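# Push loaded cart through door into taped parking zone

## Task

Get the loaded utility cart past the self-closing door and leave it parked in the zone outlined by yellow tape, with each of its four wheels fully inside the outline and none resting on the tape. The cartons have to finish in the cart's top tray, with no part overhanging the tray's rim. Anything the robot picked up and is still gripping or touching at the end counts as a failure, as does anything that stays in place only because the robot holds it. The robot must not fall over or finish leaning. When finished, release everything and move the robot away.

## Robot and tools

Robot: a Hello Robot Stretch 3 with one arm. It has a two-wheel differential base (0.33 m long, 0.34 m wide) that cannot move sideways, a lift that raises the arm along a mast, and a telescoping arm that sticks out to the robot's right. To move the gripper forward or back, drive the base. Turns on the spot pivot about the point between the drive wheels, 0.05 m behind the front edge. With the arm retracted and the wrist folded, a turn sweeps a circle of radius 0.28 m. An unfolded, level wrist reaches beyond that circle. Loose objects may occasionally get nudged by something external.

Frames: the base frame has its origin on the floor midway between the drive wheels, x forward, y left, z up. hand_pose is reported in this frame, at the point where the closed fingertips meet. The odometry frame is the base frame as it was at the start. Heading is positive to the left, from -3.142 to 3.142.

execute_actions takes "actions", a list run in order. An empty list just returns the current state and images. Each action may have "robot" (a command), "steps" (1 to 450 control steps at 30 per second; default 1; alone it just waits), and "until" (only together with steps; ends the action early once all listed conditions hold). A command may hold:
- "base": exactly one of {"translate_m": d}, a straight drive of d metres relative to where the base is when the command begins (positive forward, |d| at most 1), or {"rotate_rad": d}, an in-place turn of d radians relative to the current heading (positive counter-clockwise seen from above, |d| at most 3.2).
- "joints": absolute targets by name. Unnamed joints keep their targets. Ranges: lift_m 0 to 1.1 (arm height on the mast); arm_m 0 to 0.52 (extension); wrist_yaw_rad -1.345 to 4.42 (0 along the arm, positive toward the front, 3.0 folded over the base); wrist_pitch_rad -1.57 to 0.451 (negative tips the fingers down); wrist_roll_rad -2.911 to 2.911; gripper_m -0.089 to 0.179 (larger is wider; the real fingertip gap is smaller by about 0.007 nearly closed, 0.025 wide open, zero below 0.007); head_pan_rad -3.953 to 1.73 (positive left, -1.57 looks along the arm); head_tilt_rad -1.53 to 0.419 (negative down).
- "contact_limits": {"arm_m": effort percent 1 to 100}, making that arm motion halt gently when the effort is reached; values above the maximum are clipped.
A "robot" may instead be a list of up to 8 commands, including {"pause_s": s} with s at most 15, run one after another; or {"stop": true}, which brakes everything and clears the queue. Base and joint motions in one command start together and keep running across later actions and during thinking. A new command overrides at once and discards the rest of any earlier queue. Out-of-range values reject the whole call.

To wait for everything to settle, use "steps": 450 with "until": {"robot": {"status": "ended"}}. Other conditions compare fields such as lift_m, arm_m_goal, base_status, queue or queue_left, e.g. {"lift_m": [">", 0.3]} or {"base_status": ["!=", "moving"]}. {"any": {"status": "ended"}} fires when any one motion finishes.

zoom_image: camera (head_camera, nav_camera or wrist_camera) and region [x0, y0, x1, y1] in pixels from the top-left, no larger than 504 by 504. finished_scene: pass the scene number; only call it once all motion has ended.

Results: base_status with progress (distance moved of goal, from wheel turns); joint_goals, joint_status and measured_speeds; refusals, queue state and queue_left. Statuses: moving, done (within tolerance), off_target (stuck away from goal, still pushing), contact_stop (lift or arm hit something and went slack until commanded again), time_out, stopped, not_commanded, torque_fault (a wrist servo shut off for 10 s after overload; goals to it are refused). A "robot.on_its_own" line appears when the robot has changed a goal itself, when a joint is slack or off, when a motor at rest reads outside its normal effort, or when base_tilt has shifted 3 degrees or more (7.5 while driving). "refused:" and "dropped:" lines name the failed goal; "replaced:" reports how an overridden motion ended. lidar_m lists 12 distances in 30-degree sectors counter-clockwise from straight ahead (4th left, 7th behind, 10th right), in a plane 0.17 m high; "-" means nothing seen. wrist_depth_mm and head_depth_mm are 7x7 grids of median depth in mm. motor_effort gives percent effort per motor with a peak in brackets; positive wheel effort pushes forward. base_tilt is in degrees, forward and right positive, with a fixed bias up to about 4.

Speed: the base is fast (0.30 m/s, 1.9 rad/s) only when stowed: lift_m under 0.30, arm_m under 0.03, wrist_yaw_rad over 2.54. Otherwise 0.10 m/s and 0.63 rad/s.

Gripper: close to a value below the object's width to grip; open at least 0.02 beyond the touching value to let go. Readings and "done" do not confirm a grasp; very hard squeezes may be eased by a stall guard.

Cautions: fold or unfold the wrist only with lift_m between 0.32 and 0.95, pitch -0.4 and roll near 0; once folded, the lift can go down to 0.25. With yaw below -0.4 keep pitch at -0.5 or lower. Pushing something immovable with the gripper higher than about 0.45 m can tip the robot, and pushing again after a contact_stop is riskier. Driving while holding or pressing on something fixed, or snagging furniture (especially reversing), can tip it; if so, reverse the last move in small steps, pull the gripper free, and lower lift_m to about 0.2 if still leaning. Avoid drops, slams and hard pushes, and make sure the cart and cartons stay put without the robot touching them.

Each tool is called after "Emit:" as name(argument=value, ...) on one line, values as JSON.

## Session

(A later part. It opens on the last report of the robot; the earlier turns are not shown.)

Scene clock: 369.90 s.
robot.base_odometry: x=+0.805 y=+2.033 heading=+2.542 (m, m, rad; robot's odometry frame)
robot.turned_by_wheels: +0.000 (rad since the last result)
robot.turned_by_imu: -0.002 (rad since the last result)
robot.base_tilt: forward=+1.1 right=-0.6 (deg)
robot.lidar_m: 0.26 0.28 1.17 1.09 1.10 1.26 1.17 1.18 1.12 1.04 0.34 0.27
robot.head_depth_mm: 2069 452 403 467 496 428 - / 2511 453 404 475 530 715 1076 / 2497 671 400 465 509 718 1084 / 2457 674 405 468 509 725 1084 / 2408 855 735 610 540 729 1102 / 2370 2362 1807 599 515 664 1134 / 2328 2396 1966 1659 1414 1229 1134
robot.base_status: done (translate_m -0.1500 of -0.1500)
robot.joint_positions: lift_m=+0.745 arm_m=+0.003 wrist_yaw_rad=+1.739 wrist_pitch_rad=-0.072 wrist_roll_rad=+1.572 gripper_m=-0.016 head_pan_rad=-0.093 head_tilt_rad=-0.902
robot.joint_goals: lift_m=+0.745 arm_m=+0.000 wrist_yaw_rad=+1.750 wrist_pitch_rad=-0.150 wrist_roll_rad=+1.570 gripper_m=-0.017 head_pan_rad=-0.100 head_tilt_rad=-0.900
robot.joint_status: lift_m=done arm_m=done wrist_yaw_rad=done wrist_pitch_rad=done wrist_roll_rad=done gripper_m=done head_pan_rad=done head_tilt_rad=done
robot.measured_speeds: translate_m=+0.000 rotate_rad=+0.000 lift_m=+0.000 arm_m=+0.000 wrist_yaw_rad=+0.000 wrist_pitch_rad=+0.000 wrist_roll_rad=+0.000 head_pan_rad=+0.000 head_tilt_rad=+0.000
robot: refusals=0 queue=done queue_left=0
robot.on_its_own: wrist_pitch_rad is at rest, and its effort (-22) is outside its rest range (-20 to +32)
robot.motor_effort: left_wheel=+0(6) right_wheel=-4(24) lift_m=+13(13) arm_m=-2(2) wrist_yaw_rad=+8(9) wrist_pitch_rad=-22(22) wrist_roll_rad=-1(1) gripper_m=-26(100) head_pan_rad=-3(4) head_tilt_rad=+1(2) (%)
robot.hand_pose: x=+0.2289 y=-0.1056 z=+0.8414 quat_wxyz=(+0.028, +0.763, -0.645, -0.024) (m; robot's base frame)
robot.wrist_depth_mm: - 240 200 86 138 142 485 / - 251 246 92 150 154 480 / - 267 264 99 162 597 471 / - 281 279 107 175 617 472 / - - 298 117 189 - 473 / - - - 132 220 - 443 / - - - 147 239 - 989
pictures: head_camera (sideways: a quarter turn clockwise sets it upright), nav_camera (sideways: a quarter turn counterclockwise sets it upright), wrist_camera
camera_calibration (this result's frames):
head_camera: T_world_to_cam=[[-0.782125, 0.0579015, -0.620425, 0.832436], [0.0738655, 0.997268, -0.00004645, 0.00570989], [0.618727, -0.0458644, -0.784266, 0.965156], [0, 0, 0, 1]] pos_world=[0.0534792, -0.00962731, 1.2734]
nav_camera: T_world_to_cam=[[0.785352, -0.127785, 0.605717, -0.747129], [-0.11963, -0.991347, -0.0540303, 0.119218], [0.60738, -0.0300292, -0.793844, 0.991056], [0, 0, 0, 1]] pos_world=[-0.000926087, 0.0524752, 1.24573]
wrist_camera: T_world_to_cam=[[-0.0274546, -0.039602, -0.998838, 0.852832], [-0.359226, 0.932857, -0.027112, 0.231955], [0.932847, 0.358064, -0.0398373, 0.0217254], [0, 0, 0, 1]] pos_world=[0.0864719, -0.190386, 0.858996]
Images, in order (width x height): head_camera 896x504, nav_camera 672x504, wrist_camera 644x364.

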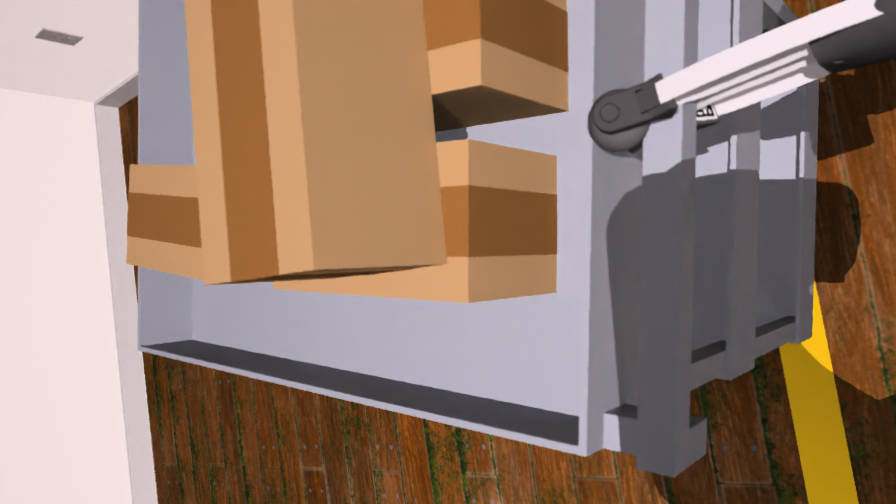

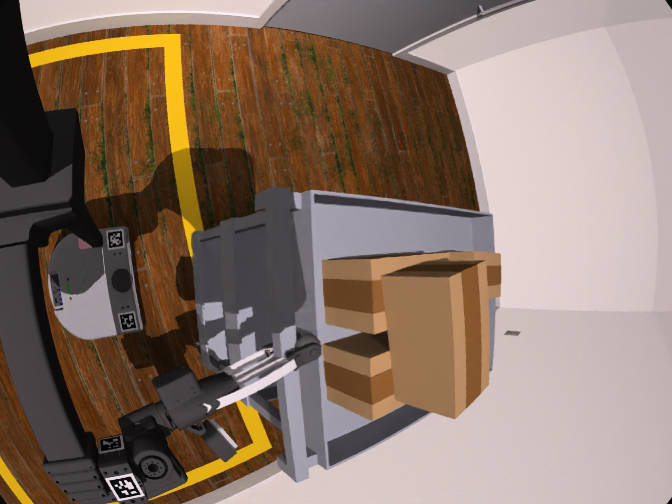

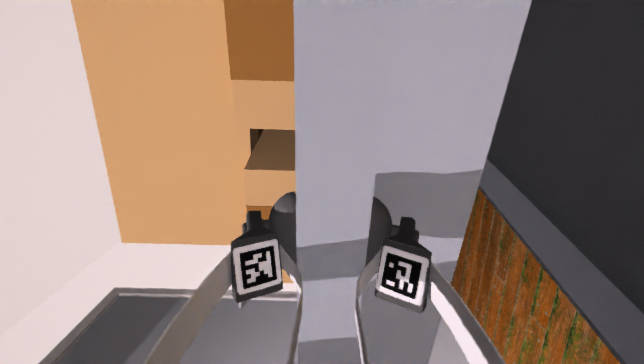

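Emit:
execute_actions(actions=[{"robot":[{"base":{"translate_m":-0.78},"joints":{"wrist_pitch_rad":-0.08,"head_pan_rad":0.5,"head_tilt_rad":-1.0}}],"steps":450,"until":{"robot":{"status":"ended"}}}])

Scene clock: 382.97 s.
robot.base_odometry: x=+1.449 y=+1.593 heading=+2.542 (m, m, rad; robot's odometry frame)
robot.turned_by_wheels: +0.000 (rad since the last result)
robot.turned_by_imu: -0.003 (rad since the last result)
robot.base_tilt: forward=+1.1 right=-0.6 (deg)
robot.lidar_m: 0.29 1.61 1.08 1.00 0.65 0.43 0.40 0.41 0.52 1.12 0.32 0.29
robot.head_depth_mm: 2451 2048 1758 565 460 770 995 / 2476 2049 1770 528 664 1031 1104 / 2490 2041 1763 1541 1347 1195 1112 / 2366 2056 1787 1550 1374 1231 1122 / 1956 2015 1766 1552 1367 1234 1139 / 1634 1824 1782 1551 1375 1233 1121 / 1410 1547 1683 1567 1393 1239 1123
robot.base_status: done (translate_m -0.7800 of -0.7800)
robot.joint_positions: lift_m=+0.745 arm_m=+0.003 wrist_yaw_rad=+1.640 wrist_pitch_rad=-0.055 wrist_roll_rad=+1.577 gripper_m=-0.016 head_pan_rad=+0.493 head_tilt_rad=-0.988
robot.joint_goals: lift_m=+0.745 arm_m=+0.000 wrist_yaw_rad=+1.662 wrist_pitch_rad=-0.080 wrist_roll_rad=+1.570 gripper_m=-0.017 head_pan_rad=+0.500 head_tilt_rad=-1.000
robot.joint_status: lift_m=done arm_m=done wrist_yaw_rad=done wrist_pitch_rad=done wrist_roll_rad=done gripper_m=done head_pan_rad=done head_tilt_rad=done
robot.measured_speeds: translate_m=+0.000 rotate_rad=+0.000 lift_m=+0.000 arm_m=+0.000 wrist_yaw_rad=+0.000 wrist_pitch_rad=+0.000 wrist_roll_rad=+0.000 head_pan_rad=+0.000 head_tilt_rad=+0.000
robot: refusals=0 queue=done queue_left=0
robot.on_its_own: wrist_yaw_rad is held at +1.662, not at your +1.750, by its stall guard, which is still easing
robot.motor_effort: left_wheel=+0(4) right_wheel=-3(22) lift_m=+13(13) arm_m=-2(1) wrist_yaw_rad=+17(21) wrist_pitch_rad=-7(22) wrist_roll_rad=-3(4) gripper_m=-22(27) head_pan_rad=+3(44) head_tilt_rad=-4(13) (%)
robot.hand_pose: x=+0.2325 y=-0.1304 z=+0.8456 quat_wxyz=(+0.019, +0.731, -0.682, -0.021) (m; robot's base frame)
robot.wrist_depth_mm: - 232 192 75 125 129 490 / - 250 241 83 137 144 490 / - 270 269 92 154 165 488 / - 299 288 103 174 576 484 / - - - 115 194 - 447 / - - - 137 - - 417 / - - - 170 288 322 320
pictures: head_camera (sideways: a quarter turn clockwise sets it upright), nav_camera (sideways: a quarter turn counterclockwise sets it upright), wrist_camera
camera_calibration (this result's frames):
head_camera: T_world_to_cam=[[-0.72786, -0.408055, -0.5511, 0.741786], [-0.489925, 0.871763, 0.00157779, 0.00703453], [0.479785, 0.271146, -0.834438, 1.03123], [0, 0, 0, 1]] pos_world=[0.0485936, 0.0169427, 1.26929]
nav_camera: T_world_to_cam=[[0.768057, 0.351004, 0.535616, -0.655697], [0.444597, -0.894248, -0.0515129, 0.112493], [0.460893, 0.277698, -0.842889, 1.05571], [0, 0, 0, 1]] pos_world=[-0.0329704, 0.0375798, 1.24684]
wrist_camera: T_world_to_cam=[[-0.0149916, -0.0312363, -0.9994, 0.85483], [-0.264974, 0.963901, -0.026152, 0.237821], [0.964139, 0.264423, -0.0227272, -0.00658024], [0, 0, 0, 1]] pos_world=[0.0821761, -0.200795, 0.860387]
Images, in order (width x height): head_camera 896x504, nav_camera 672x504, wrist_camera 644x364.

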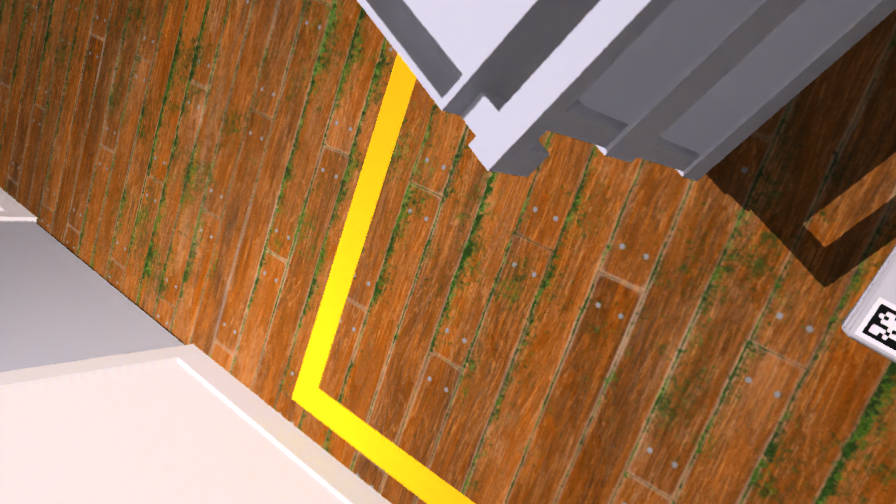

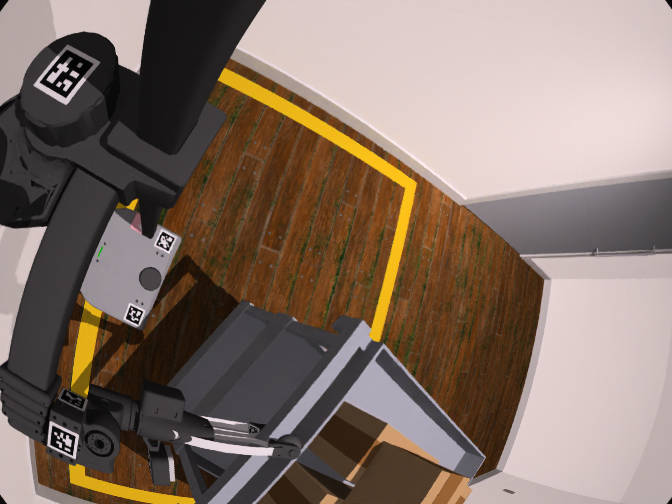

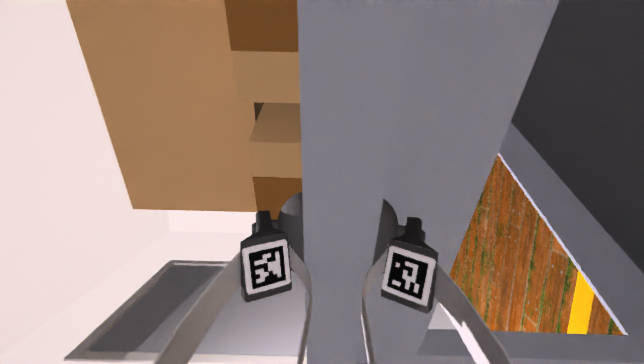

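Emit:
execute_actions(actions=[{"robot":[{"joints":{"gripper_m":0.12}},{"base":{"translate_m":-0.05}},{"joints":{"wrist_yaw_rad":2.4}},{"joints":{"wrist_roll_rad":0,"wrist_pitch_rad":-0.4}},{"joints":{"wrist_yaw_rad":3.0,"gripper_m":0.03}},{"joints":{"lift_m":0.25},"base":{"rotate_rad":1.2}},{"base":{"translate_m":0.6},"joints":{"head_pan_rad":-2.0,"head_tilt_rad":-0.9}}],"steps":450,"until":{"robot":{"status":"ended"}}},{"steps":450,"until":{"robot":{"status":"ended"}}}])

Scene clock: 408.33 s.
robot.base_odometry: x=+0.995 y=+1.226 heading=-2.541 (m, m, rad; robot's odometry frame)
robot.turned_by_wheels: +1.200 (rad since the last result)
robot.turned_by_imu: +1.201 (rad since the last result)
robot.base_tilt: forward=+1.0 right=-0.7 (deg)
robot.lidar_m: 0.49 0.48 0.50 0.65 0.64 0.66 0.93 0.51 0.55 2.42 1.66 0.65
robot.head_depth_mm: 1053 743 685 973 955 1259 1130 / 868 854 795 1039 1214 1245 1141 / 1707 874 1218 1369 1360 1263 1167 / 1912 2166 1808 1583 1443 1266 1175 / 2143 2325 1954 1648 1436 1272 1153 / 2375 2414 1967 1658 1437 1266 1134 / 2612 2396 1963 1659 1434 1259 1136
robot.base_status: done (translate_m +0.6000 of +0.6000)
robot.joint_positions: lift_m=+0.250 arm_m=+0.003 wrist_yaw_rad=+2.998 wrist_pitch_rad=-0.413 wrist_roll_rad=+0.004 gripper_m=+0.030 head_pan_rad=-1.993 head_tilt_rad=-0.902
robot.joint_goals: lift_m=+0.250 arm_m=+0.000 wrist_yaw_rad=+3.000 wrist_pitch_rad=-0.400 wrist_roll_rad=+0.000 gripper_m=+0.030 head_pan_rad=-2.000 head_tilt_rad=-0.900
robot.joint_status: lift_m=done arm_m=done wrist_yaw_rad=done wrist_pitch_rad=done wrist_roll_rad=done gripper_m=done head_pan_rad=done head_tilt_rad=done
robot.measured_speeds: translate_m=+0.000 rotate_rad=+0.000 lift_m=+0.000 arm_m=+0.000 wrist_yaw_rad=+0.000 wrist_pitch_rad=+0.000 wrist_roll_rad=+0.000 head_pan_rad=+0.000 head_tilt_rad=+0.000
robot: refusals=0 queue=done queue_left=0
robot.motor_effort: left_wheel=-3(5) right_wheel=+4(11) lift_m=+13(13) arm_m=-2(1) wrist_yaw_rad=+2(15) wrist_pitch_rad=+4(7) wrist_roll_rad=-2(4) gripper_m=+0(92) head_pan_rad=-4(48) head_tilt_rad=+1(11) (%)
robot.hand_pose: x=+0.0110 y=+0.0745 z=+0.2641 quat_wxyz=(+0.195, +0.702, +0.095, +0.679) (m; robot's base frame)
robot.wrist_depth_mm: 502 536 655 731 639 495 398 / 529 572 708 799 678 520 418 / 573 612 758 811 704 542 434 / 587 640 656 657 647 557 452 / 545 548 - 566 551 539 460 / 482 - - - - 466 453 / - - - - 403 400 398
pictures: head_camera (sideways: a quarter turn clockwise sets it upright), nav_camera (sideways: a quarter turn counterclockwise sets it upright), wrist_camera
camera_calibration (this result's frames):
head_camera: T_world_to_cam=[[0.30792, 0.72143, -0.620261, 0.825574], [0.919714, -0.392589, -0.0000424823, 0.000545032], [-0.243538, -0.57045, -0.784395, 0.970585], [0, 0, 0, 1]] pos_world=[-0.0183379, -0.0417095, 1.27339]
nav_camera: T_world_to_cam=[[-0.375087, -0.701867, 0.605551, -0.739834], [-0.899299, 0.433986, -0.0540247, 0.123966], [-0.224882, -0.564835, -0.793971, 0.996298], [0, 0, 0, 1]] pos_world=[0.0580304, -0.0103212, 1.24574]
wrist_camera: T_world_to_cam=[[0.995329, -0.0955279, 0.0139455, 0.0027609], [-0.04355, -0.573209, -0.818251, 0.287683], [0.0861595, 0.813822, -0.574692, 0.254048], [0, 0, 0, 1]] pos_world=[-0.0121081, -0.0415839, 0.381358]
Images, in order (width x height): head_camera 896x504, nav_camera 672x504, wrist_camera 644x364.

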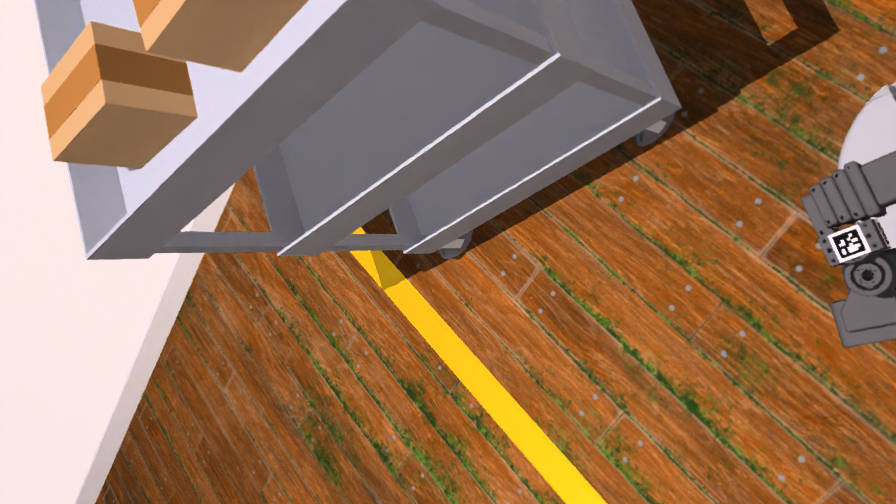

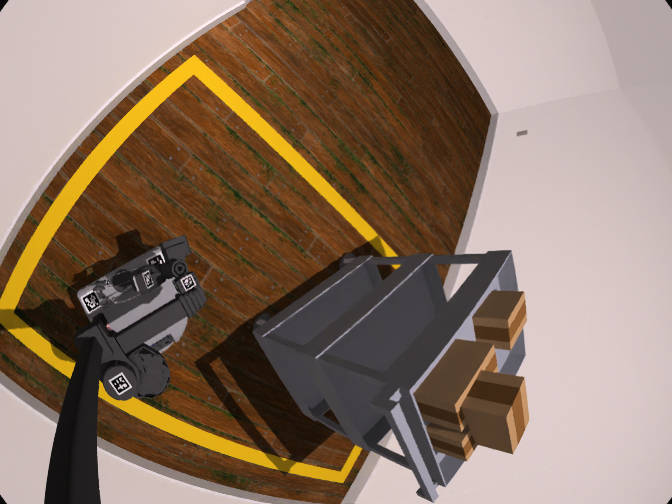

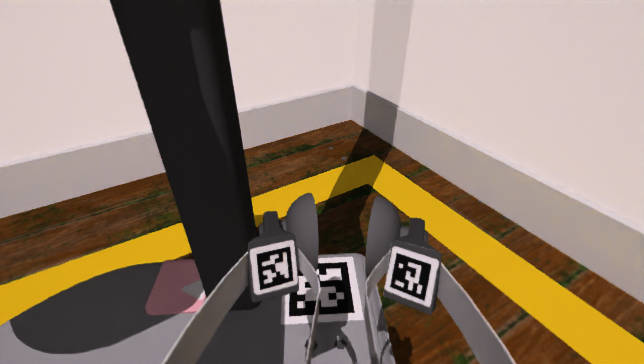

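Emit:
execute_actions(actions=[{"robot":[{"base":{"rotate_rad":-1.3}},{"base":{"translate_m":1.0},"joints":{"head_pan_rad":-1.9,"head_tilt_rad":-0.75}}],"steps":450,"until":{"robot":{"status":"ended"}}}])

Scene clock: 423.50 s.
robot.base_odometry: x=+0.230 y=+1.870 heading=+2.442 (m, m, rad; robot's odometry frame)
robot.turned_by_wheels: -1.300 (rad since the last result)
robot.turned_by_imu: -1.301 (rad since the last result)
robot.base_tilt: forward=+1.1 right=-0.7 (deg)
robot.lidar_m: 2.17 1.24 0.75 0.68 0.68 0.81 1.52 0.75 0.65 1.45 1.45 1.74
robot.head_depth_mm: 1734 1112 878 1171 1302 1301 1170 / 1625 1111 802 1164 1075 1301 1182 / 1547 1102 804 1142 1078 1276 1176 / 1458 1578 988 1240 1352 1307 1177 / 1386 1558 1765 1894 1584 1362 1187 / 1310 1472 1666 1823 1590 1349 1182 / 1258 1397 1566 1758 1584 1360 1185
robot.base_status: done (translate_m +1.0000 of +1.0000)
robot.joint_positions: lift_m=+0.250 arm_m=+0.003 wrist_yaw_rad=+2.998 wrist_pitch_rad=-0.413 wrist_roll_rad=+0.004 gripper_m=+0.030 head_pan_rad=-1.907 head_tilt_rad=-0.754
robot.joint_goals: lift_m=+0.250 arm_m=+0.000 wrist_yaw_rad=+3.000 wrist_pitch_rad=-0.400 wrist_roll_rad=+0.000 gripper_m=+0.030 head_pan_rad=-1.900 head_tilt_rad=-0.750
robot.joint_status: lift_m=done arm_m=done wrist_yaw_rad=done wrist_pitch_rad=done wrist_roll_rad=done gripper_m=done head_pan_rad=done head_tilt_rad=done
robot.measured_speeds: translate_m=+0.000 rotate_rad=+0.000 lift_m=+0.000 arm_m=+0.000 wrist_yaw_rad=+0.000 wrist_pitch_rad=+0.000 wrist_roll_rad=+0.000 head_pan_rad=+0.000 head_tilt_rad=+0.000
robot: refusals=0 queue=done queue_left=0
robot.motor_effort: left_wheel=+1(7) right_wheel=-3(9) lift_m=+13(13) arm_m=-2(2) wrist_yaw_rad=+2(1) wrist_pitch_rad=+4(4) wrist_roll_rad=-2(2) gripper_m=+0(0) head_pan_rad=+4(17) head_tilt_rad=+2(12) (%)
robot.hand_pose: x=+0.0110 y=+0.0745 z=+0.2641 quat_wxyz=(+0.195, +0.702, +0.095, +0.679) (m; robot's base frame)
robot.wrist_depth_mm: 583 591 651 687 742 809 901 / 618 645 719 754 810 858 966 / 678 686 762 803 863 829 840 / 658 677 669 663 660 660 656 / 545 542 - 566 565 550 546 / 476 - - - - 469 457 / - - - - 403 403 402
pictures: head_camera (sideways: a quarter turn clockwise sets it upright), nav_camera (sideways: a quarter turn counterclockwise sets it upright), wrist_camera
camera_calibration (this result's frames):
head_camera: T_world_to_cam=[[0.211595, 0.650772, -0.729194, 0.968109], [0.950048, -0.31209, -0.00284444, 0.00400811], [-0.229425, -0.692167, -0.684301, 0.840329], [0, 0, 0, 1]] pos_world=[-0.0158622, -0.0471192, 1.28099]
nav_camera: T_world_to_cam=[[-0.280878, -0.639018, 0.716075, -0.884426], [-0.936073, 0.347084, -0.0574374, 0.128644], [-0.211835, -0.686432, -0.695656, 0.868367], [0, 0, 0, 1]] pos_world=[0.0559551, -0.0137399, 1.24479]
wrist_camera: T_world_to_cam=[[0.995336, -0.0954527, 0.0139435, 0.00277178], [-0.0435122, -0.573249, -0.818225, 0.287659], [0.0860949, 0.813802, -0.574729, 0.254068], [0, 0, 0, 1]] pos_world=[-0.0121161, -0.0415963, 0.381351]
Images, in order (width x height): head_camera 896x504, nav_camera 672x504, wrist_camera 644x364.

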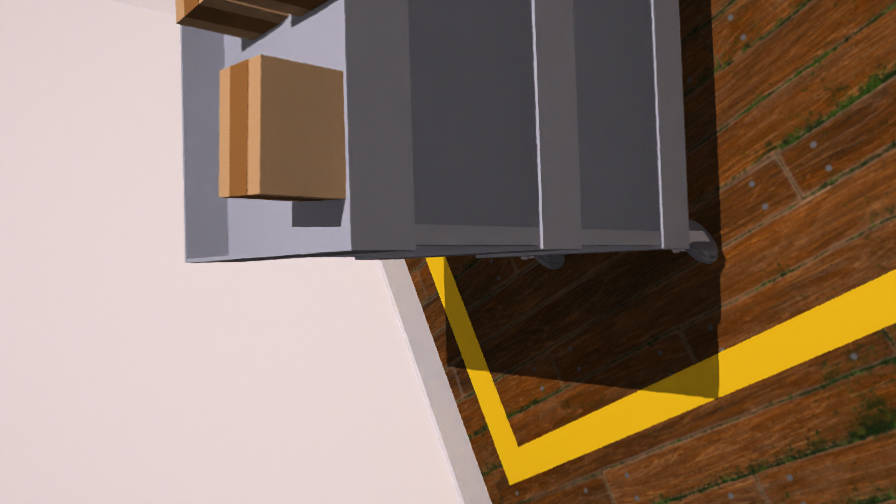

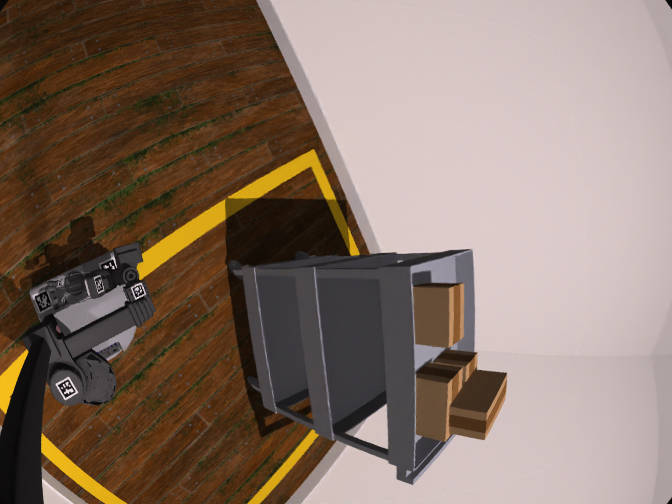

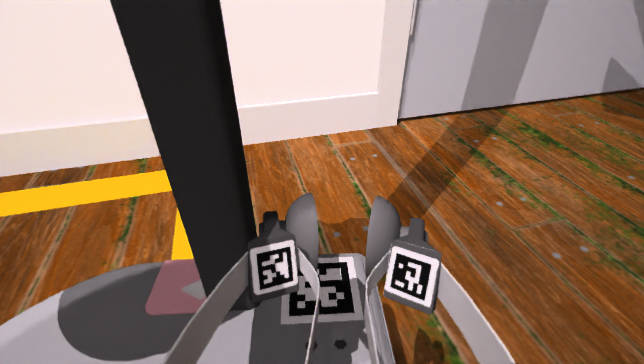

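Emit:
finished_scene(scene=1)

The scene is finished: the task was done.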